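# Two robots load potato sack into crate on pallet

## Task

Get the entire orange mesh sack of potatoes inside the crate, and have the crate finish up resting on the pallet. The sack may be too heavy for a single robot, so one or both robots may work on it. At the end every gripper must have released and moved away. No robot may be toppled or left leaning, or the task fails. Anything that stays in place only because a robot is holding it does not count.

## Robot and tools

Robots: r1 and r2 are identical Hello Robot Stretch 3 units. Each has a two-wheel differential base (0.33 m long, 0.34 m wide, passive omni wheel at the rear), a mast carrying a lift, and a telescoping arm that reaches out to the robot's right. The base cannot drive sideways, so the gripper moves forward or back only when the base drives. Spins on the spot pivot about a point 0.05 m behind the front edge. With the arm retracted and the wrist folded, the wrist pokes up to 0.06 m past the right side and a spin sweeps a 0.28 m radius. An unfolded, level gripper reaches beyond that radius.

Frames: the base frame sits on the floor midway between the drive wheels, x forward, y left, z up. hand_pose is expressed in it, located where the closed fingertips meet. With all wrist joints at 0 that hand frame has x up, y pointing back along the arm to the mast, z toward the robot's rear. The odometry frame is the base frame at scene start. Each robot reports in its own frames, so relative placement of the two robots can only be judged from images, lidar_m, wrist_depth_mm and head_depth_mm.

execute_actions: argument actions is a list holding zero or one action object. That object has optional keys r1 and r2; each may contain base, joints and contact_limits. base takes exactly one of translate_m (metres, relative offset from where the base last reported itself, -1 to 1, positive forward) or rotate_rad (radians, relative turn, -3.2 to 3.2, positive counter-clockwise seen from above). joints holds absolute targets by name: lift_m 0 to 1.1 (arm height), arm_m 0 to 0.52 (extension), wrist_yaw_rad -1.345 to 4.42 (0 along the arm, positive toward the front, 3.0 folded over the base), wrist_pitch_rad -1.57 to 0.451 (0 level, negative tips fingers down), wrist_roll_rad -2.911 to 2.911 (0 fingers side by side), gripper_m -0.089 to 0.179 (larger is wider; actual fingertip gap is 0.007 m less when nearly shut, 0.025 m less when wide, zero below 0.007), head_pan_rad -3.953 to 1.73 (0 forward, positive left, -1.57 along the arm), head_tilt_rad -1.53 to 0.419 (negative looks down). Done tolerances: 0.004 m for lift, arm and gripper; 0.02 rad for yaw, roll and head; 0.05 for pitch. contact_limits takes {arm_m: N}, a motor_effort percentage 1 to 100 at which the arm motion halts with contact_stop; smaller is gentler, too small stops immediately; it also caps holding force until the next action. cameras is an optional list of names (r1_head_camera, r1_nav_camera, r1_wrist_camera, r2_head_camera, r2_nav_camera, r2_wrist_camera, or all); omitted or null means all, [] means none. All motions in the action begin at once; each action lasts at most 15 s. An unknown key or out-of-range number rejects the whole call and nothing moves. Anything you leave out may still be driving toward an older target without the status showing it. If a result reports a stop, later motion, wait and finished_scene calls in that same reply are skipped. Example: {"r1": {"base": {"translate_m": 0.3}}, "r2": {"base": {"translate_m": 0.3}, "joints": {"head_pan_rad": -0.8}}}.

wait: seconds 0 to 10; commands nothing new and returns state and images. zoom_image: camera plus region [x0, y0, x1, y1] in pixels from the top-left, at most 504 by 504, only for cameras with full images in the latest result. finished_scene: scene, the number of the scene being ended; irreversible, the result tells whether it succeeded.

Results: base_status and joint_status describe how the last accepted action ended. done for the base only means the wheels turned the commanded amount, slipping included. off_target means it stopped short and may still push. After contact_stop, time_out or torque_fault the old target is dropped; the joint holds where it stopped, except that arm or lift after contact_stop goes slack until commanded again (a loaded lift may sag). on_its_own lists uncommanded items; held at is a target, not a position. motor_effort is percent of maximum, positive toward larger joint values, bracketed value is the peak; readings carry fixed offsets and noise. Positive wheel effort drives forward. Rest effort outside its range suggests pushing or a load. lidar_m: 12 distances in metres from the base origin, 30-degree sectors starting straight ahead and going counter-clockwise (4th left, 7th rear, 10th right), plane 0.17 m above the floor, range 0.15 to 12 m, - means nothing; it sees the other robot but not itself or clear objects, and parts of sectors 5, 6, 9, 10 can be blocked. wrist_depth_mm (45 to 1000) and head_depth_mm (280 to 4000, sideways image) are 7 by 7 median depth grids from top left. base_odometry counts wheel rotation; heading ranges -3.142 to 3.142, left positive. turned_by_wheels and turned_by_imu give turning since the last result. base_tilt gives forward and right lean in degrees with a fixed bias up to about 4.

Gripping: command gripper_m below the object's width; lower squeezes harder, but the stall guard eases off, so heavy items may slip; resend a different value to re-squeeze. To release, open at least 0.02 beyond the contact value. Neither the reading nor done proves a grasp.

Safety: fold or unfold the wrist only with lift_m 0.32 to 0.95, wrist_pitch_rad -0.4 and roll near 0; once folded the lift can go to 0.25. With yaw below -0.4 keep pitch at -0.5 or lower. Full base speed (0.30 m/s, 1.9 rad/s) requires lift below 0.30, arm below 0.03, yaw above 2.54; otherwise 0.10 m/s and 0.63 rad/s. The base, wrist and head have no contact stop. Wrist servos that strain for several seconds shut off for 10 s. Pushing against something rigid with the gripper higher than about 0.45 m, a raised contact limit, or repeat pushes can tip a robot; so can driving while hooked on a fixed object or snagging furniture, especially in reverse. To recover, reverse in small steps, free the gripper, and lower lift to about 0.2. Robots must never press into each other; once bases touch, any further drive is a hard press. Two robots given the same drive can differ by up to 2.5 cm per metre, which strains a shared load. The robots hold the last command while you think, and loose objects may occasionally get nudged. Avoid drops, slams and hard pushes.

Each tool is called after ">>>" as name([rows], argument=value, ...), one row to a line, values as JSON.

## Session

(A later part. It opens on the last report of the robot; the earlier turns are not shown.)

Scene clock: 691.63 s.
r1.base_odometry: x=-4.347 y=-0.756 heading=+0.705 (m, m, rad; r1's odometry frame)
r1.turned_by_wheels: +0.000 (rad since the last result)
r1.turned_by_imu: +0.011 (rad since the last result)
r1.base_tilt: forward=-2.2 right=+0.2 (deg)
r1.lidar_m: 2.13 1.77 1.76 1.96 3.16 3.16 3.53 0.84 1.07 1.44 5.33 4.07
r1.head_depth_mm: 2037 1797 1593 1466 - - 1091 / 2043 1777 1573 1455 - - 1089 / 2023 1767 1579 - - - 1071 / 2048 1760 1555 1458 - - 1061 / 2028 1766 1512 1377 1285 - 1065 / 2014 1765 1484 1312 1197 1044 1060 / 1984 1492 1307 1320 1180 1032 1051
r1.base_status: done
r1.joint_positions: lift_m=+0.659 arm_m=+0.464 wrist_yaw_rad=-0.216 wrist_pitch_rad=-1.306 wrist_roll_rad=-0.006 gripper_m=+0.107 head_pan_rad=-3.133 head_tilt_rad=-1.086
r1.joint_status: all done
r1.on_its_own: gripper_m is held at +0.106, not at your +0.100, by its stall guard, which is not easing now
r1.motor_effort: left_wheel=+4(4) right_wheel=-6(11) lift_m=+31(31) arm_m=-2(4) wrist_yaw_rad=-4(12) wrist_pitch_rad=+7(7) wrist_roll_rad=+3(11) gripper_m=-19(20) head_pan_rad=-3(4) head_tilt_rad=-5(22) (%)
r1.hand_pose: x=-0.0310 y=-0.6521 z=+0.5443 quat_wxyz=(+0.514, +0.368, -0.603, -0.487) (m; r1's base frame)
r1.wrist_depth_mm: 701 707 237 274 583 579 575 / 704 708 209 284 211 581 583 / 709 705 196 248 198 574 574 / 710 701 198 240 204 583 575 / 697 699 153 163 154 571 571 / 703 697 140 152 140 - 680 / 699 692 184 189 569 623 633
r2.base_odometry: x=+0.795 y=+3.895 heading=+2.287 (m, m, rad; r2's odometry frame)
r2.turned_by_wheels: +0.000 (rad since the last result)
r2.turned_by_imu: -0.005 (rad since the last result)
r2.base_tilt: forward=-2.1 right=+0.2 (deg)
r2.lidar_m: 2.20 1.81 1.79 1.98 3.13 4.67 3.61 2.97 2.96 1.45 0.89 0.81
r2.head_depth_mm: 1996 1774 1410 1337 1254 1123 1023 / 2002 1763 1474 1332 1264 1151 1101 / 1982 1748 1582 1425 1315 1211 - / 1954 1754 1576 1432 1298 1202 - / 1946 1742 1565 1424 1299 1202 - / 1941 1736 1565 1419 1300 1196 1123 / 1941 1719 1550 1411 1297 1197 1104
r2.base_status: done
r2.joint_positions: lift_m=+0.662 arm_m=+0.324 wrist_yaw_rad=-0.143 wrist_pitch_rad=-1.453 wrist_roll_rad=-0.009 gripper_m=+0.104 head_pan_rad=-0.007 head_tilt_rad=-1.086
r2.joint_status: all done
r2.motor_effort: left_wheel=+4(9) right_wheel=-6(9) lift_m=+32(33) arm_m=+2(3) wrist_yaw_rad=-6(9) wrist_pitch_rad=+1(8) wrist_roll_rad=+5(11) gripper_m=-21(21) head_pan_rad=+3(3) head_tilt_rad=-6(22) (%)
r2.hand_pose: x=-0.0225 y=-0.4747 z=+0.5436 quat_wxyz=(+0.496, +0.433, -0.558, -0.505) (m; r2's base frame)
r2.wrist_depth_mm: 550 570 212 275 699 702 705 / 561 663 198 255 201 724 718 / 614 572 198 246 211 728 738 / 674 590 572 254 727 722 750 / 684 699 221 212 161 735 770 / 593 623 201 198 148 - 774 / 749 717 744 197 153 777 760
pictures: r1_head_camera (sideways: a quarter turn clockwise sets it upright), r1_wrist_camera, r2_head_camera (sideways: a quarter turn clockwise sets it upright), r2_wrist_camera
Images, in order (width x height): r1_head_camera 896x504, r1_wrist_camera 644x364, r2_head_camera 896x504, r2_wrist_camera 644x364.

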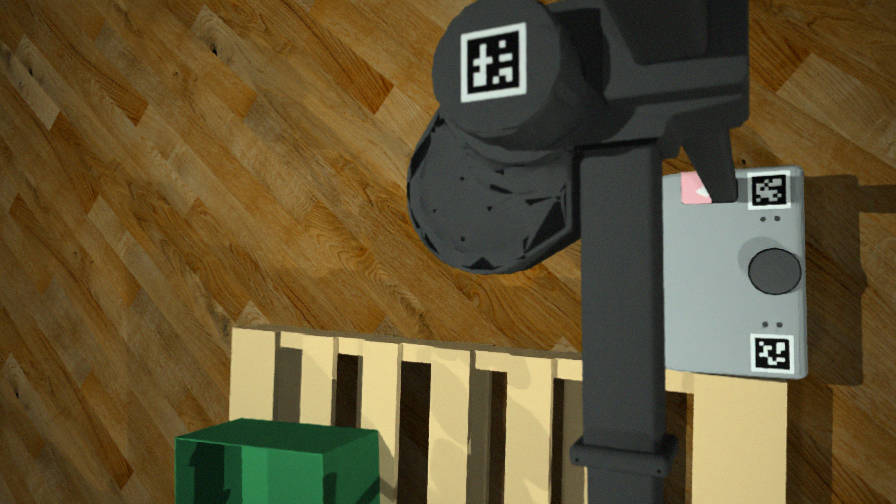

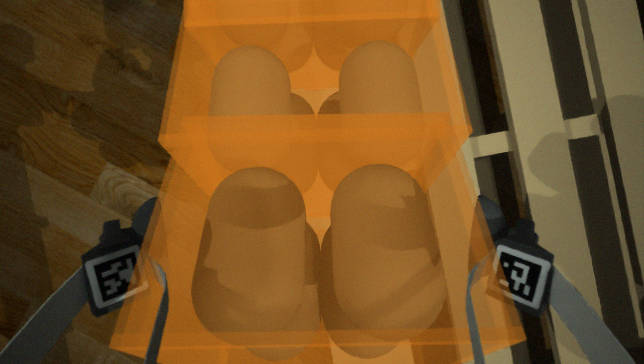

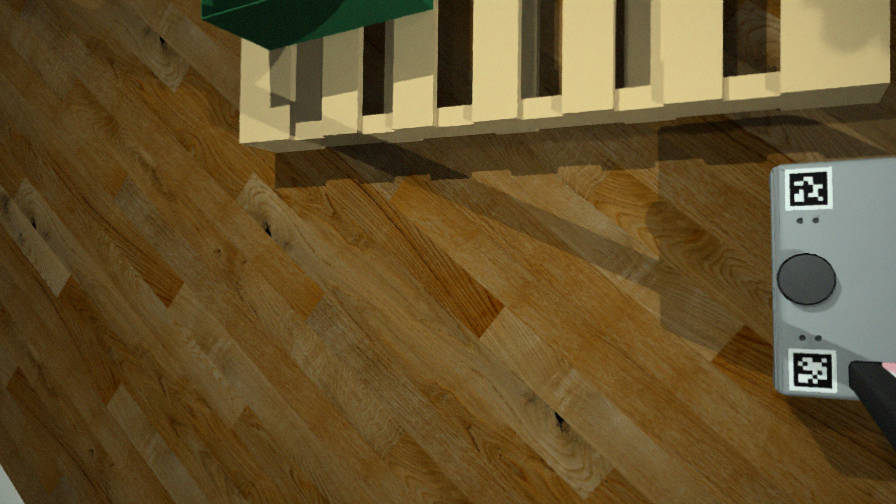

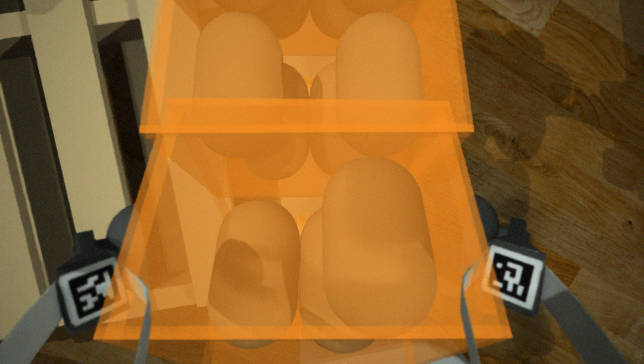

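>>> execute_actions([
  {"r1": {"base": {"rotate_rad": -0.06}, "joints": {"wrist_yaw_rad": -0.03, "arm_m": 0.414, "lift_m": 0.70}}, "r2": {"joints": {"wrist_yaw_rad": -0.06, "arm_m": 0.374, "lift_m": 0.703}}},
], cameras=["r1_head_camera"])

Scene clock: 747.57 s.
r1.base_odometry: x=-4.347 y=-0.756 heading=+0.645 (m, m, rad; r1's odometry frame)
r1.turned_by_wheels: -0.060 (rad since the last result)
r1.turned_by_imu: -0.059 (rad since the last result)
r1.base_tilt: forward=-2.2 right=+0.2 (deg)
r1.lidar_m: 2.22 1.78 1.75 1.91 2.91 3.17 3.44 0.84 1.01 1.44 4.92 4.64
r1.head_depth_mm: 2053 1784 1599 - - - 1085 / 2030 1778 1580 - - - 1086 / 2047 1774 1577 - - - 1065 / 2014 1760 1570 1439 - - 1066 / 2017 1758 1556 1414 1304 - 1060 / 1999 1751 1456 1317 1173 1044 1048 / 1997 1718 1360 1326 1174 1032 1050
r1.base_status: done
r1.joint_positions: lift_m=+0.699 arm_m=+0.414 wrist_yaw_rad=-0.032 wrist_pitch_rad=-1.308 wrist_roll_rad=-0.002 gripper_m=+0.107 head_pan_rad=-3.133 head_tilt_rad=-1.086
r1.joint_status: all done
r1.on_its_own: gripper_m is held at +0.106, not at your +0.100, by its stall guard, which is not easing now
r1.motor_effort: left_wheel=+3(9) right_wheel=-4(16) lift_m=+30(32) arm_m=-3(2) wrist_yaw_rad=+3(5) wrist_pitch_rad=+7(7) wrist_roll_rad=+1(3) gripper_m=-19(21) head_pan_rad=-4(4) head_tilt_rad=-6(5) (%)
r1.hand_pose: x=-0.0230 y=-0.6025 z=+0.5842 quat_wxyz=(+0.555, +0.422, -0.567, -0.439) (m; r1's base frame)
r1.wrist_depth_mm: 749 747 746 277 613 631 623 / 748 750 210 282 211 617 624 / 754 741 197 246 197 618 616 / 748 748 200 241 201 626 614 / 741 741 154 165 154 611 618 / 743 743 140 151 140 717 605 / 736 736 187 188 188 610 604
r2.base_odometry: x=+0.795 y=+3.895 heading=+2.287 (m, m, rad; r2's odometry frame)
r2.turned_by_wheels: +0.000 (rad since the last result)
r2.turned_by_imu: +0.001 (rad since the last result)
r2.base_tilt: forward=-2.2 right=+0.2 (deg)
r2.lidar_m: 2.20 1.81 1.79 1.99 3.13 4.68 3.57 2.98 2.96 1.44 0.89 0.81
r2.head_depth_mm: 2006 1773 1407 1334 1253 1127 1019 / 1984 1769 1471 1330 1263 1149 1102 / 1980 1765 1583 1427 1309 1210 - / 1965 1751 1571 1424 1306 1209 - / 1964 1735 1565 1421 1304 1198 - / 1948 1728 1557 1418 1301 1195 1120 / 1929 1728 1554 1411 1294 1192 1110
r2.base_status: not commanded
r2.joint_positions: lift_m=+0.702 arm_m=+0.374 wrist_yaw_rad=-0.054 wrist_pitch_rad=-1.456 wrist_roll_rad=-0.009 gripper_m=+0.104 head_pan_rad=-0.007 head_tilt_rad=-1.086
r2.joint_status: all done
r2.motor_effort: left_wheel=+5(6) right_wheel=-5(8) lift_m=+32(33) arm_m=+3(2) wrist_yaw_rad=-4(5) wrist_pitch_rad=+2(3) wrist_roll_rad=+5(5) gripper_m=-21(22) head_pan_rad=+3(3) head_tilt_rad=-5(5) (%)
r2.hand_pose: x=-0.0219 y=-0.5239 z=+0.5836 quat_wxyz=(+0.517, +0.458, -0.538, -0.483) (m; r2's base frame)
r2.wrist_depth_mm: 593 606 212 274 731 758 754 / 617 612 197 255 201 748 776 / 712 603 198 245 211 750 786 / 722 633 634 256 764 773 794 / 634 726 221 211 161 792 802 / 621 674 201 199 147 - 823 / 772 769 781 195 792 812 821
pictures: r1_head_camera (sideways: a quarter turn clockwise sets it upright)
Images, in order (width x height): r1_head_camera 896x504.

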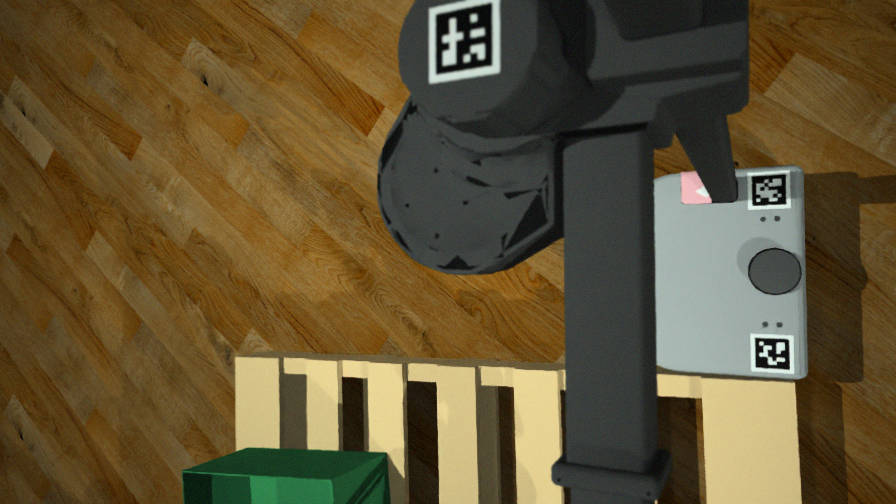

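>>> execute_actions([
  {"r1": {"base": {"translate_m": -0.92}, "joints": {"wrist_yaw_rad": 0.08, "arm_m": 0.358, "head_pan_rad": -1.57, "head_tilt_rad": -1.0}}, "r2": {"base": {"translate_m": 0.876}, "joints": {"wrist_yaw_rad": 0.04, "arm_m": 0.43, "head_pan_rad": -1.57, "head_tilt_rad": -1.0}}},
], cameras=["r1_wrist_camera", "r2_wrist_camera", "r1_head_camera", "r2_head_camera"])

Scene clock: 765.40 s.
r1.base_odometry: x=-5.082 y=-1.310 heading=+0.645 (m, m, rad; r1's odometry frame)
r1.turned_by_wheels: +0.000 (rad since the last result)
r1.turned_by_imu: +0.010 (rad since the last result)
r1.base_tilt: forward=-2.2 right=+0.2 (deg)
r1.lidar_m: 2.92 2.35 2.32 2.53 2.47 2.44 2.66 2.45 0.43 0.40 0.41 5.99
r1.head_depth_mm: 2215 1999 1710 1505 1339 1194 - / 2322 1973 1714 - - - - / 2374 2069 - 1289 1155 1107 - / 2239 1998 - 852 1172 1113 - / 1531 1680 1348 1306 1205 1144 1075 / 2330 1949 1522 1352 1241 1132 1073 / 2316 1951 1568 1339 1217 1083 1070
r1.base_status: done
r1.joint_positions: lift_m=+0.699 arm_m=+0.358 wrist_yaw_rad=+0.079 wrist_pitch_rad=-1.279 wrist_roll_rad=+0.001 gripper_m=+0.107 head_pan_rad=-1.577 head_tilt_rad=-1.001
r1.joint_status: all done
r1.on_its_own: gripper_m is held at +0.106, not at your +0.100, by its stall guard, which is not easing now
r1.motor_effort: left_wheel=+3(4) right_wheel=-4(9) lift_m=+31(31) arm_m=-3(2) wrist_yaw_rad=+1(20) wrist_pitch_rad=-1(7) wrist_roll_rad=-1(10) gripper_m=-18(21) head_pan_rad=+4(54) head_tilt_rad=+1(9) (%)
r1.hand_pose: x=-0.0176 y=-0.5537 z=+0.5856 quat_wxyz=(+0.583, +0.444, -0.550, -0.400) (m; r1's base frame)
r1.wrist_depth_mm: 644 638 519 279 450 756 748 / 634 629 210 231 209 757 739 / 626 628 199 243 197 738 734 / 624 620 177 241 180 740 745 / 620 617 152 164 152 736 730 / 617 537 141 151 140 581 730 / 629 618 607 192 605 714 718
r2.base_odometry: x=+0.220 y=+4.556 heading=+2.287 (m, m, rad; r2's odometry frame)
r2.turned_by_wheels: +0.000 (rad since the last result)
r2.turned_by_imu: -0.007 (rad since the last result)
r2.base_tilt: forward=-2.2 right=+0.3 (deg)
r2.lidar_m: 1.53 1.24 1.24 1.36 2.13 5.33 4.29 3.52 0.53 0.50 0.51 3.02
r2.head_depth_mm: 2297 1964 1623 1443 1364 - - / 2274 2003 - - - 1199 - / 2326 - 1439 1331 1215 1209 - / 1506 1068 962 1302 1192 1208 - / 2225 1675 1454 1335 1207 1204 1115 / 2232 1906 1642 1435 1243 1185 1110 / 2215 1894 1662 1477 1327 1208 1110
r2.base_status: done
r2.joint_positions: lift_m=+0.702 arm_m=+0.430 wrist_yaw_rad=+0.044 wrist_pitch_rad=-1.423 wrist_roll_rad=-0.003 gripper_m=+0.104 head_pan_rad=-1.563 head_tilt_rad=-1.001
r2.joint_status: all done
r2.motor_effort: left_wheel=+5(8) right_wheel=-6(11) lift_m=+32(32) arm_m=+2(3) wrist_yaw_rad=-3(10) wrist_pitch_rad=-12(12) wrist_roll_rad=+2(10) gripper_m=-20(22) head_pan_rad=-3(33) head_tilt_rad=+0(8) (%)
r2.hand_pose: x=-0.0210 y=-0.5888 z=+0.5839 quat_wxyz=(+0.547, +0.474, -0.524, -0.449) (m; r2's base frame)
r2.wrist_depth_mm: 710 715 206 275 499 631 638 / 716 727 196 251 199 632 647 / 722 732 199 245 515 633 646 / 734 751 619 251 178 642 664 / 726 733 218 211 159 788 669 / 744 748 199 198 148 - 738 / 758 749 637 647 673 790 752
pictures: r1_head_camera (sideways: a quarter turn clockwise sets it upright), r1_wrist_camera, r2_head_camera (sideways: a quarter turn clockwise sets it upright), r2_wrist_camera
Images, in order (width x height): r1_head_camera 896x504, r1_wrist_camera 644x364, r2_head_camera 896x504, r2_wrist_camera 644x364.

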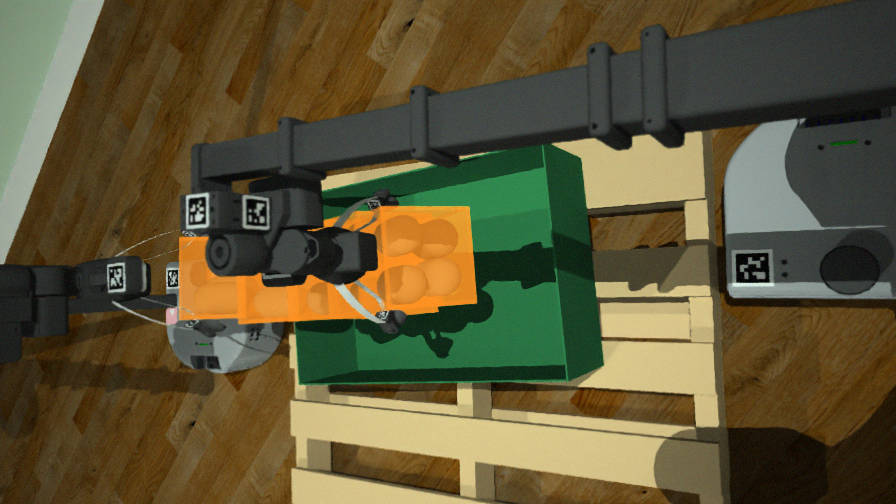

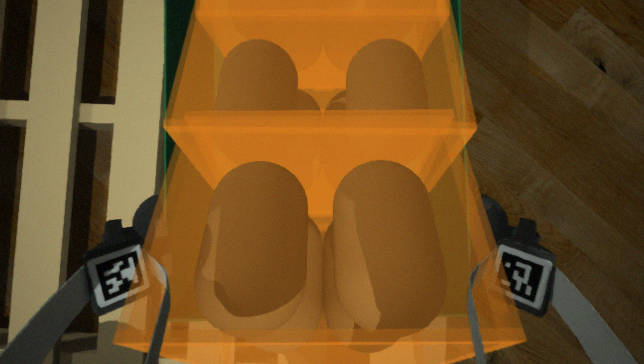

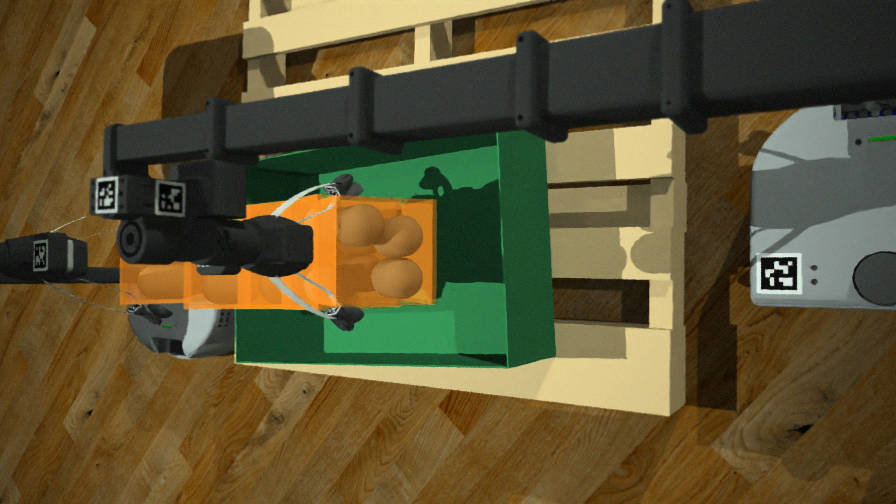

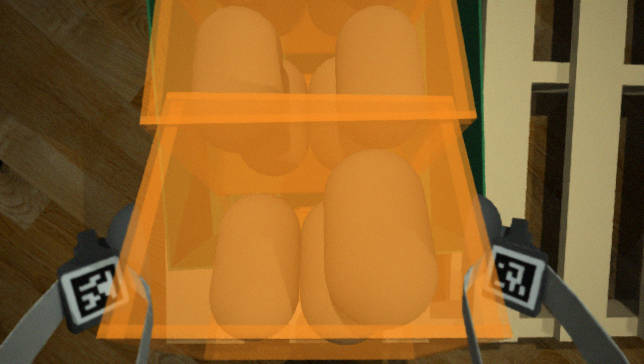

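>>> execute_actions([
  {"r1": {"joints": {"arm_m": 0.326, "lift_m": 0.42}}, "r2": {"joints": {"arm_m": 0.462, "lift_m": 0.423}}},
], cameras=["r1_wrist_camera", "r2_wrist_camera", "r1_head_camera", "r2_head_camera"])

Scene clock: 802.17 s.
r1.base_odometry: x=-5.082 y=-1.310 heading=+0.645 (m, m, rad; r1's odometry frame)
r1.turned_by_wheels: +0.000 (rad since the last result)
r1.turned_by_imu: +0.002 (rad since the last result)
r1.base_tilt: forward=-2.3 right=+0.2 (deg)
r1.lidar_m: 2.92 2.35 2.32 2.53 2.47 2.45 2.66 2.44 0.43 0.40 0.41 5.98
r1.head_depth_mm: 2211 1990 1703 1496 1329 1189 1095 / 2315 1970 1701 1481 1320 1169 1100 / 2355 1989 1631 1372 1153 1114 - / 2336 1903 1346 1272 1110 1119 - / 1446 1062 1432 1306 1205 1135 1071 / 2288 1945 1513 1344 1242 1131 1072 / 2311 1949 1568 1337 1211 1089 1064
r1.base_status: not commanded
r1.joint_positions: lift_m=+0.420 arm_m=+0.327 wrist_yaw_rad=+0.079 wrist_pitch_rad=-1.279 wrist_roll_rad=+0.001 gripper_m=+0.107 head_pan_rad=-1.577 head_tilt_rad=-1.001
r1.joint_status: all done
r1.on_its_own: gripper_m is held at +0.106, not at your +0.100, by its stall guard, which is not easing now
r1.motor_effort: left_wheel=+3(3) right_wheel=-4(4) lift_m=+25(25) arm_m=-4(4) wrist_yaw_rad=+0(1) wrist_pitch_rad=-1(1) wrist_roll_rad=-1(1) gripper_m=-19(19) head_pan_rad=+4(4) head_tilt_rad=+1(0) (%)
r1.hand_pose: x=-0.0176 y=-0.5220 z=+0.3059 quat_wxyz=(+0.583, +0.444, -0.550, -0.400) (m; r1's base frame)
r1.wrist_depth_mm: 256 349 349 279 344 330 220 / 256 345 210 266 208 333 221 / 254 343 199 242 197 334 222 / 253 339 180 240 181 336 224 / 250 334 153 164 153 316 224 / 238 336 141 151 140 333 214 / 261 291 251 192 244 274 215
r2.base_odometry: x=+0.220 y=+4.556 heading=+2.287 (m, m, rad; r2's odometry frame)
r2.turned_by_wheels: +0.000 (rad since the last result)
r2.turned_by_imu: +0.001 (rad since the last result)
r2.base_tilt: forward=-2.2 right=+0.1 (deg)
r2.lidar_m: 1.52 1.25 1.24 1.36 2.14 5.31 4.29 3.53 0.53 0.50 0.51 3.05
r2.head_depth_mm: 2301 1957 1617 1443 1300 1203 1125 / 2280 1945 1593 1365 1301 1215 1141 / 2270 1945 1437 1330 1291 1217 - / 2200 1410 1321 1153 1197 1208 - / 2137 1688 1476 1321 1210 1199 1114 / 2222 1916 1636 1431 1243 1188 1113 / 2210 1908 1665 1476 1328 1209 1108
r2.base_status: not commanded
r2.joint_positions: lift_m=+0.423 arm_m=+0.462 wrist_yaw_rad=+0.044 wrist_pitch_rad=-1.421 wrist_roll_rad=-0.003 gripper_m=+0.104 head_pan_rad=-1.563 head_tilt_rad=-1.001
r2.joint_status: all done
r2.motor_effort: left_wheel=+5(4) right_wheel=-7(5) lift_m=+25(28) arm_m=+2(3) wrist_yaw_rad=-3(3) wrist_pitch_rad=-13(13) wrist_roll_rad=+2(2) gripper_m=-20(20) head_pan_rad=-2(2) head_tilt_rad=+1(1) (%)
r2.hand_pose: x=-0.0210 y=-0.6211 z=+0.3044 quat_wxyz=(+0.547, +0.474, -0.524, -0.449) (m; r2's base frame)
r2.wrist_depth_mm: 257 326 207 276 337 341 252 / 253 331 195 254 199 342 257 / 251 333 199 244 342 345 261 / 249 333 341 251 178 350 262 / 245 342 216 210 158 344 263 / - 342 199 198 147 - 256 / 245 303 287 275 282 290 250
pictures: r1_head_camera (sideways: a quarter turn clockwise sets it upright), r1_wrist_camera, r2_head_camera (sideways: a quarter turn clockwise sets it upright), r2_wrist_camera
Images, in order (width x height): r1_head_camera 896x504, r1_wrist_camera 644x364, r2_head_camera 896x504, r2_wrist_camera 644x364.

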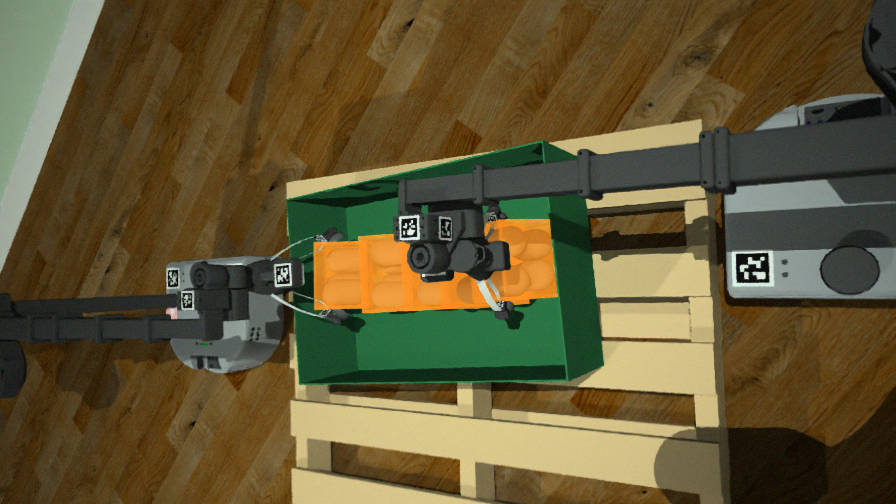

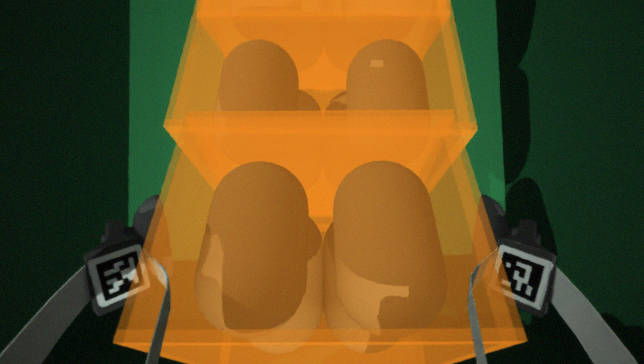

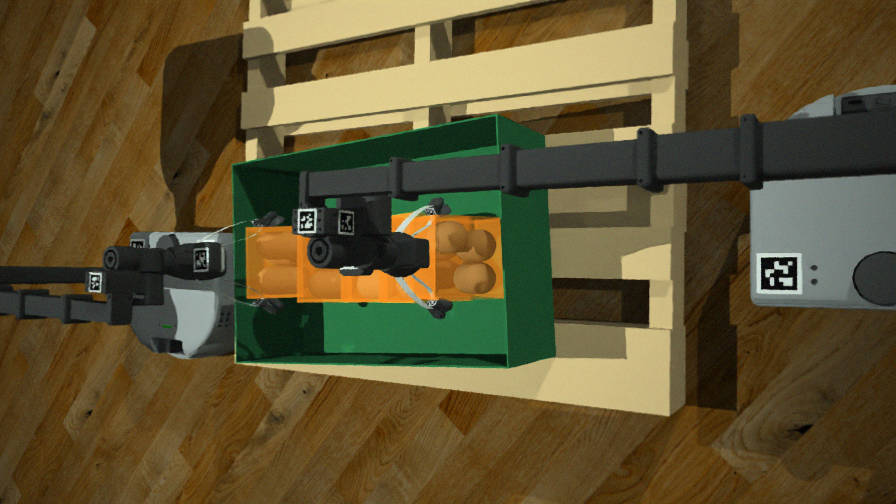

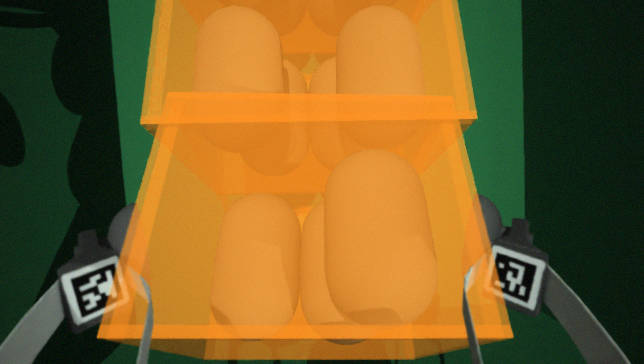

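>>> execute_actions([
  {"r1": {"joints": {"arm_m": 0.314, "lift_m": 0.345}}, "r2": {"joints": {"arm_m": 0.450, "lift_m": 0.348}}},
], cameras=["r1_wrist_camera", "r2_wrist_camera"])

Scene clock: 810.80 s.
r1.base_odometry: x=-5.082 y=-1.310 heading=+0.645 (m, m, rad; r1's odometry frame)
r1.turned_by_wheels: +0.000 (rad since the last result)
r1.turned_by_imu: +0.001 (rad since the last result)
r1.base_tilt: forward=-2.2 right=+0.1 (deg)
r1.lidar_m: 2.91 2.34 2.32 2.53 2.47 2.44 2.66 2.45 0.43 0.40 0.41 5.96
r1.head_depth_mm: 2194 2020 1697 1503 1321 1190 1100 / 2335 1992 1708 1493 1314 1172 1091 / 2395 2000 1636 1363 1164 1099 - / 2395 1941 1364 1312 1133 1106 - / 1406 1691 1409 1305 1204 1148 1067 / 2273 1961 1518 1349 1242 1131 1071 / 2317 1956 1555 1355 1218 1095 1070
r1.base_status: not commanded
r1.joint_positions: lift_m=+0.345 arm_m=+0.314 wrist_yaw_rad=+0.079 wrist_pitch_rad=-1.367 wrist_roll_rad=+0.001 gripper_m=+0.107 head_pan_rad=-1.577 head_tilt_rad=-1.001
r1.joint_status: all done
r1.on_its_own: gripper_m is held at +0.106, not at your +0.100, by its stall guard, which is not easing now
r1.motor_effort: left_wheel=+0(3) right_wheel=+3(4) lift_m=+13(25) arm_m=+2(7) wrist_yaw_rad=+2(1) wrist_pitch_rad=+23(24) wrist_roll_rad=-1(1) gripper_m=-19(19) head_pan_rad=+4(4) head_tilt_rad=+0(0) (%)
r1.hand_pose: x=-0.0194 y=-0.4870 z=+0.2283 quat_wxyz=(+0.565, +0.468, -0.530, -0.425) (m; r1's base frame)
r1.wrist_depth_mm: 252 260 150 202 149 257 222 / 251 262 158 205 157 258 223 / 251 264 176 222 210 261 225 / 250 264 145 155 144 262 225 / 250 267 142 152 141 263 226 / 236 266 144 239 142 253 217 / 197 200 198 196 194 191 189
r2.base_odometry: x=+0.220 y=+4.556 heading=+2.287 (m, m, rad; r2's odometry frame)
r2.turned_by_wheels: +0.000 (rad since the last result)
r2.turned_by_imu: +0.000 (rad since the last result)
r2.base_tilt: forward=-2.1 right=+0.2 (deg)
r2.lidar_m: 1.52 1.25 1.24 1.37 2.13 5.33 4.32 3.52 0.53 0.50 0.51 3.03
r2.head_depth_mm: 2314 1972 1609 1440 1301 1208 1131 / 2297 1967 1596 1366 1294 1218 1148 / 2270 1955 1454 1333 1227 1209 - / 2203 1407 1406 1224 1199 1210 - / 2094 1674 1476 1320 1209 1204 1115 / 2245 1906 1637 1439 1242 1185 1112 / 2223 1903 1660 1477 1329 1211 1107
r2.base_status: not commanded
r2.joint_positions: lift_m=+0.348 arm_m=+0.450 wrist_yaw_rad=+0.041 wrist_pitch_rad=-1.521 wrist_roll_rad=-0.003 gripper_m=+0.104 head_pan_rad=-1.563 head_tilt_rad=-1.001
r2.joint_status: all done
r2.motor_effort: left_wheel=+2(4) right_wheel=-2(7) lift_m=+12(23) arm_m=+1(7) wrist_yaw_rad=+0(3) wrist_pitch_rad=+30(31) wrist_roll_rad=+2(2) gripper_m=-21(20) head_pan_rad=-3(2) head_tilt_rad=+0(1) (%)
r2.hand_pose: x=-0.0221 y=-0.5836 z=+0.2300 quat_wxyz=(+0.523, +0.499, -0.501, -0.476) (m; r2's base frame)
r2.wrist_depth_mm: 241 246 146 196 147 254 256 / 248 251 200 215 258 261 261 / 248 257 257 219 154 267 261 / 245 262 199 201 147 275 265 / 242 270 198 201 146 281 267 / - 275 278 278 254 - 258 / 226 233 229 224 218 213 209
pictures: r1_wrist_camera, r2_wrist_camera
Images, in order (width x height): r1_wrist_camera 644x364, r2_wrist_camera 644x364.

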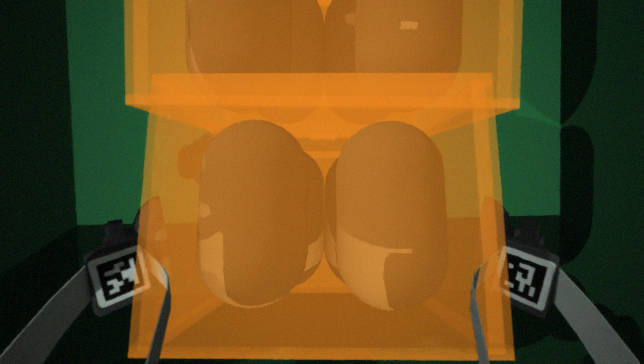

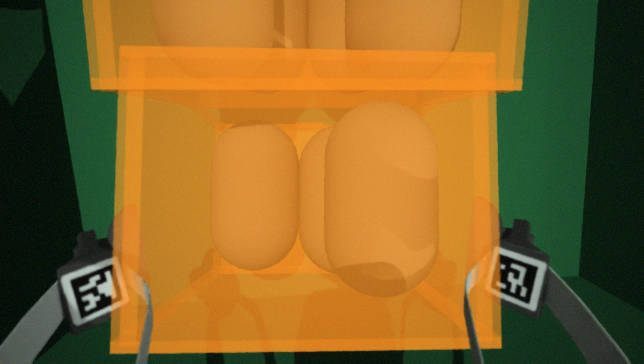

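The bag is resting flat on the crate floor. Releasing now.

>>> execute_actions([
  {"r1": {"joints": {"gripper_m": 0.179}}, "r2": {"joints": {"gripper_m": 0.179}}},
], cameras=[])

>>> execute_actions([
  {"r1": {"joints": {"lift_m": 0.56}}, "r2": {"joints": {"lift_m": 0.56}}},
], cameras=[])

>>> execute_actions([
  {"r1": {"joints": {"arm_m": 0.0}}, "r2": {"joints": {"arm_m": 0.0}}},
], cameras=["r1_head_camera", "r2_head_camera"])

Scene clock: 817.43 s.
r1.base_odometry: x=-5.082 y=-1.310 heading=+0.645 (m, m, rad; r1's odometry frame)
r1.turned_by_wheels: +0.000 (rad since the last result)
r1.turned_by_imu: +0.001 (rad since the last result)
r1.base_tilt: forward=-2.2 right=+0.1 (deg)
r1.lidar_m: 2.92 2.34 2.32 2.53 2.47 2.45 2.67 2.45 0.43 0.40 0.41 6.02
r1.head_depth_mm: 2247 2008 1706 1494 1324 1194 1102 / 2308 1990 1702 1482 1324 1172 1102 / 2372 1975 1634 1358 1169 1109 - / 2350 1942 1383 1317 1133 1114 - / 1411 1685 1418 1301 1190 1148 1073 / 2283 1951 1514 1357 1246 1126 1070 / 2323 1941 1569 1342 1215 1089 1070
r1.base_status: not commanded
r1.joint_positions: lift_m=+0.345 arm_m=+0.314 wrist_yaw_rad=+0.079 wrist_pitch_rad=-1.312 wrist_roll_rad=+0.005 gripper_m=+0.179 head_pan_rad=-1.577 head_tilt_rad=-1.001
r1.joint_status: all done
r1.motor_effort: left_wheel=+1(2) right_wheel=+0(3) lift_m=+19(20) arm_m=+3(2) wrist_yaw_rad=+3(3) wrist_pitch_rad=+8(23) wrist_roll_rad=-3(3) gripper_m=+2(84) head_pan_rad=+4(4) head_tilt_rad=+0(0) (%)
r1.hand_pose: x=-0.0183 y=-0.5008 z=+0.2298 quat_wxyz=(+0.575, +0.452, -0.544, -0.411) (m; r1's base frame)
r1.wrist_depth_mm: 254 269 157 214 155 266 222 / 253 269 157 208 156 264 223 / 252 267 179 218 175 263 224 / 249 266 155 163 147 264 226 / 237 267 146 156 140 263 216 / - 265 140 150 137 264 207 / 225 237 207 215 198 222 206
r2.base_odometry: x=+0.220 y=+4.556 heading=+2.287 (m, m, rad; r2's odometry frame)
r2.turned_by_wheels: +0.000 (rad since the last result)
r2.turned_by_imu: +0.001 (rad since the last result)
r2.base_tilt: forward=-2.1 right=+0.1 (deg)
r2.lidar_m: 1.52 1.25 1.24 1.36 2.15 5.34 4.29 3.51 0.53 0.50 0.51 3.04
r2.head_depth_mm: 2320 1960 1608 1444 1307 1205 1132 / 2290 1955 1597 1364 1299 1215 1154 / 2272 1943 1471 1328 1226 1206 - / 2210 1404 1416 1230 1197 1211 - / 2100 1683 1455 1321 1208 1203 1114 / 2236 1913 1640 1441 1239 1186 1115 / 2207 1911 1664 1471 1332 1209 1111
r2.base_status: not commanded
r2.joint_positions: lift_m=+0.348 arm_m=+0.450 wrist_yaw_rad=+0.041 wrist_pitch_rad=-1.455 wrist_roll_rad=-0.003 gripper_m=+0.179 head_pan_rad=-1.563 head_tilt_rad=-1.001
r2.joint_status: all done
r2.motor_effort: left_wheel=+2(2) right_wheel=-3(2) lift_m=+16(16) arm_m=+1(0) wrist_yaw_rad=+0(1) wrist_pitch_rad=+2(30) wrist_roll_rad=+1(2) gripper_m=+0(83) head_pan_rad=-2(2) head_tilt_rad=+0(1) (%)
r2.hand_pose: x=-0.0214 y=-0.6006 z=+0.2296 quat_wxyz=(+0.538, +0.481, -0.517, -0.459) (m; r2's base frame)
r2.wrist_depth_mm: 250 253 149 203 152 264 255 / 253 257 153 206 157 267 257 / 248 260 263 264 271 270 261 / 246 263 220 214 164 273 265 / 233 267 215 213 160 276 253 / - 271 274 222 163 283 247 / 249 272 270 263 243 249 232
pictures: none
No camera images: the call's "cameras" was empty. Leave "cameras" out to get every camera's image.

Scene clock: 820.23 s.
r1.base_odometry: x=-5.082 y=-1.310 heading=+0.645 (m, m, rad; r1's odometry frame)
r1.turned_by_wheels: +0.000 (rad since the last result)
r1.turned_by_imu: +0.001 (rad since the last result)
r1.base_tilt: forward=-2.2 right=+0.1 (deg)
r1.lidar_m: 2.92 2.34 2.32 2.52 2.46 2.44 2.66 2.45 0.43 0.40 0.41 5.97
r1.head_depth_mm: 2213 2007 1700 1491 1333 1187 1084 / 2295 2002 1712 1503 1316 1210 - / 2384 1998 1733 - 1176 1106 - / 2363 1837 1394 1234 1130 1120 - / 1426 1640 1414 1301 1197 1150 1079 / 2339 1944 1522 1354 1253 1130 1064 / 2348 1949 1576 1354 1219 1094 1066
r1.base_status: not commanded
r1.joint_positions: lift_m=+0.560 arm_m=+0.314 wrist_yaw_rad=+0.079 wrist_pitch_rad=-1.288 wrist_roll_rad=+0.004 gripper_m=+0.179 head_pan_rad=-1.577 head_tilt_rad=-1.001
r1.joint_status: all done
r1.motor_effort: left_wheel=+2(2) right_wheel=-1(2) lift_m=+22(27) arm_m=+3(2) wrist_yaw_rad=+3(1) wrist_pitch_rad=+2(8) wrist_roll_rad=-2(3) gripper_m=+1(2) head_pan_rad=+4(4) head_tilt_rad=+0(0) (%)
r1.hand_pose: x=-0.0178 y=-0.5070 z=+0.4457 quat_wxyz=(+0.581, +0.446, -0.549, -0.403) (m; r1's base frame)
r1.wrist_depth_mm: 614 364 493 398 488 358 614 / 510 360 488 400 483 360 614 / 557 361 483 374 485 363 607 / 547 357 483 382 478 364 596 / 598 398 479 369 475 402 599 / - 365 404 390 382 339 591 / 479 475 488 476 469 584 585
r2.base_odometry: x=+0.220 y=+4.556 heading=+2.287 (m, m, rad; r2's odometry frame)
r2.turned_by_wheels: +0.000 (rad since the last result)
r2.turned_by_imu: +0.000 (rad since the last result)
r2.base_tilt: forward=-2.1 right=+0.0 (deg)
r2.lidar_m: 1.53 1.25 1.24 1.36 2.13 5.34 4.30 3.50 0.53 0.50 0.51 3.02
r2.head_depth_mm: 2314 1970 1606 1440 1308 1208 1132 / 2299 1948 1600 1405 1277 - - / 2267 1979 - 1352 1219 1208 - / 1065 1703 1402 1248 1201 1208 - / 2136 1691 1484 1318 1204 1198 1117 / 2229 1915 1634 1430 1246 1181 1113 / 2211 1907 1661 1484 1328 1212 1110
r2.base_status: not commanded
r2.joint_positions: lift_m=+0.560 arm_m=+0.450 wrist_yaw_rad=+0.041 wrist_pitch_rad=-1.454 wrist_roll_rad=-0.003 gripper_m=+0.179 head_pan_rad=-1.563 head_tilt_rad=-1.001
r2.joint_status: all done
r2.motor_effort: left_wheel=+2(2) right_wheel=-3(3) lift_m=+23(26) arm_m=+1(1) wrist_yaw_rad=-1(1) wrist_pitch_rad=+1(2) wrist_roll_rad=+1(2) gripper_m=+0(0) head_pan_rad=-3(2) head_tilt_rad=+1(1) (%)
r2.hand_pose: x=-0.0214 y=-0.6008 z=+0.4411 quat_wxyz=(+0.539, +0.481, -0.518, -0.459) (m; r2's base frame)
r2.wrist_depth_mm: 581 382 461 406 464 372 482 / 580 378 465 367 482 377 506 / 586 367 466 421 484 380 509 / 596 361 475 383 483 388 517 / 603 381 488 492 495 436 643 / - 356 381 364 349 352 535 / 615 498 499 511 518 532 544
pictures: none
No camera images: the call's "cameras" was empty. Leave "cameras" out to get every camera's image.

Scene clock: 824.73 s.
r1.base_odometry: x=-5.082 y=-1.310 heading=+0.645 (m, m, rad; r1's odometry frame)
r1.turned_by_wheels: +0.000 (rad since the last result)
r1.turned_by_imu: +0.001 (rad since the last result)
r1.base_tilt: forward=-2.1 right=+0.1 (deg)
r1.lidar_m: 2.92 2.34 2.32 2.52 2.47 2.44 2.66 2.45 0.43 0.40 0.41 5.99
r1.head_depth_mm: 2224 2031 1722 1499 1323 1188 1088 / 2302 2011 1711 1481 1324 1210 - / 2357 1968 1629 1312 1154 - - / 2307 1913 1434 1270 1120 - - / 2175 1723 1434 1304 1196 1151 1073 / 2350 1944 1523 1336 1249 1124 1073 / 2339 1931 1589 1351 1209 1095 1074
r1.base_status: not commanded
r1.joint_positions: lift_m=+0.560 arm_m=+0.001 wrist_yaw_rad=+0.080 wrist_pitch_rad=-1.287 wrist_roll_rad=+0.002 gripper_m=+0.179 head_pan_rad=-1.577 head_tilt_rad=-1.001
r1.joint_status: all done
r1.motor_effort: left_wheel=+2(1) right_wheel=-1(1) lift_m=+23(22) arm_m=-2(1) wrist_yaw_rad=+0(2) wrist_pitch_rad=+1(2) wrist_roll_rad=-1(2) gripper_m=+1(0) head_pan_rad=+4(4) head_tilt_rad=+0(0) (%)
r1.hand_pose: x=-0.0178 y=-0.1942 z=+0.4457 quat_wxyz=(+0.582, +0.446, -0.548, -0.402) (m; r1's base frame)
r1.wrist_depth_mm: 567 497 377 380 388 490 616 / 607 500 491 490 487 612 612 / 601 598 487 491 487 607 601 / 506 505 499 484 479 602 605 / 609 603 608 - 606 605 601 / - 606 600 - - 593 594 / 600 595 597 - - 590 591
r2.base_odometry: x=+0.220 y=+4.556 heading=+2.287 (m, m, rad; r2's odometry frame)
r2.turned_by_wheels: +0.000 (rad since the last result)
r2.turned_by_imu: +0.001 (rad since the last result)
r2.base_tilt: forward=-2.1 right=+0.0 (deg)
r2.lidar_m: 1.53 1.25 1.24 1.36 2.13 5.31 4.31 3.52 0.53 0.50 0.51 3.02
r2.head_depth_mm: 2310 1961 1600 1440 1304 1205 1135 / 2293 1970 1596 1365 1298 - - / 2278 1940 1463 1325 1215 - - / 2161 1694 1423 1246 1206 - - / 2229 1713 1483 1322 1209 1195 1119 / 2222 1905 1641 1442 1246 1181 1113 / 2212 1907 1661 1476 1326 1207 1109
r2.base_status: not commanded
r2.joint_positions: lift_m=+0.560 arm_m=+0.000 wrist_yaw_rad=+0.041 wrist_pitch_rad=-1.453 wrist_roll_rad=-0.003 gripper_m=+0.179 head_pan_rad=-1.563 head_tilt_rad=-1.001
r2.joint_status: all done
r2.motor_effort: left_wheel=+2(3) right_wheel=-3(2) lift_m=+23(23) arm_m=-5(6) wrist_yaw_rad=-1(1) wrist_pitch_rad=+1(1) wrist_roll_rad=+1(1) gripper_m=+0(0) head_pan_rad=-2(2) head_tilt_rad=+0(0) (%)
r2.hand_pose: x=-0.0214 y=-0.1514 z=+0.4411 quat_wxyz=(+0.539, +0.481, -0.518, -0.459) (m; r2's base frame)
r2.wrist_depth_mm: 580 465 566 469 479 575 598 / 581 557 489 490 497 505 509 / 593 598 596 608 628 615 633 / 589 593 602 - 624 630 623 / 608 611 612 - - 645 645 / - 615 621 - - 644 658 / 627 626 625 - - 649 666
pictures: r1_head_camera (sideways: a quarter turn clockwise sets it upright), r2_head_camera (sideways: a quarter turn clockwise sets it upright)
Images, in order (width x height): r1_head_camera 896x504, r2_head_camera 896x504.

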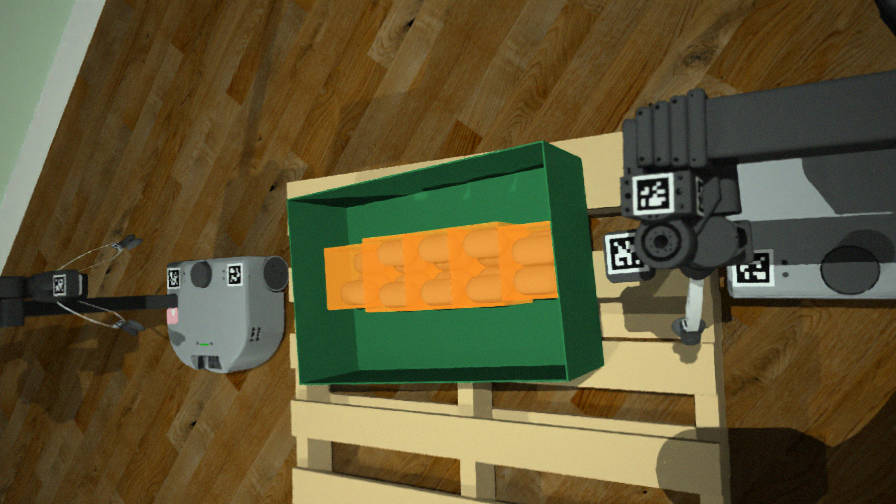

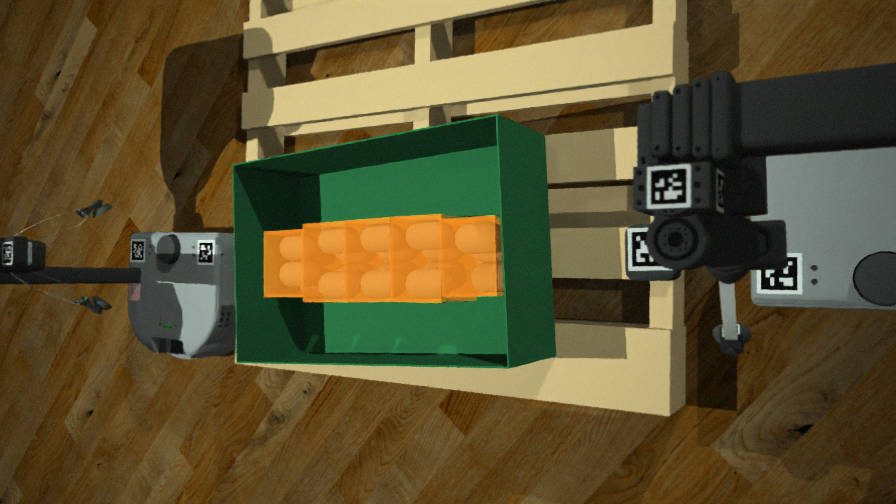

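The whole bag lies flat inside the crate, the crate is on the pallet, and both robots are clear.

>>> finished_scene(scene=2)

The scene is finished: the task was done.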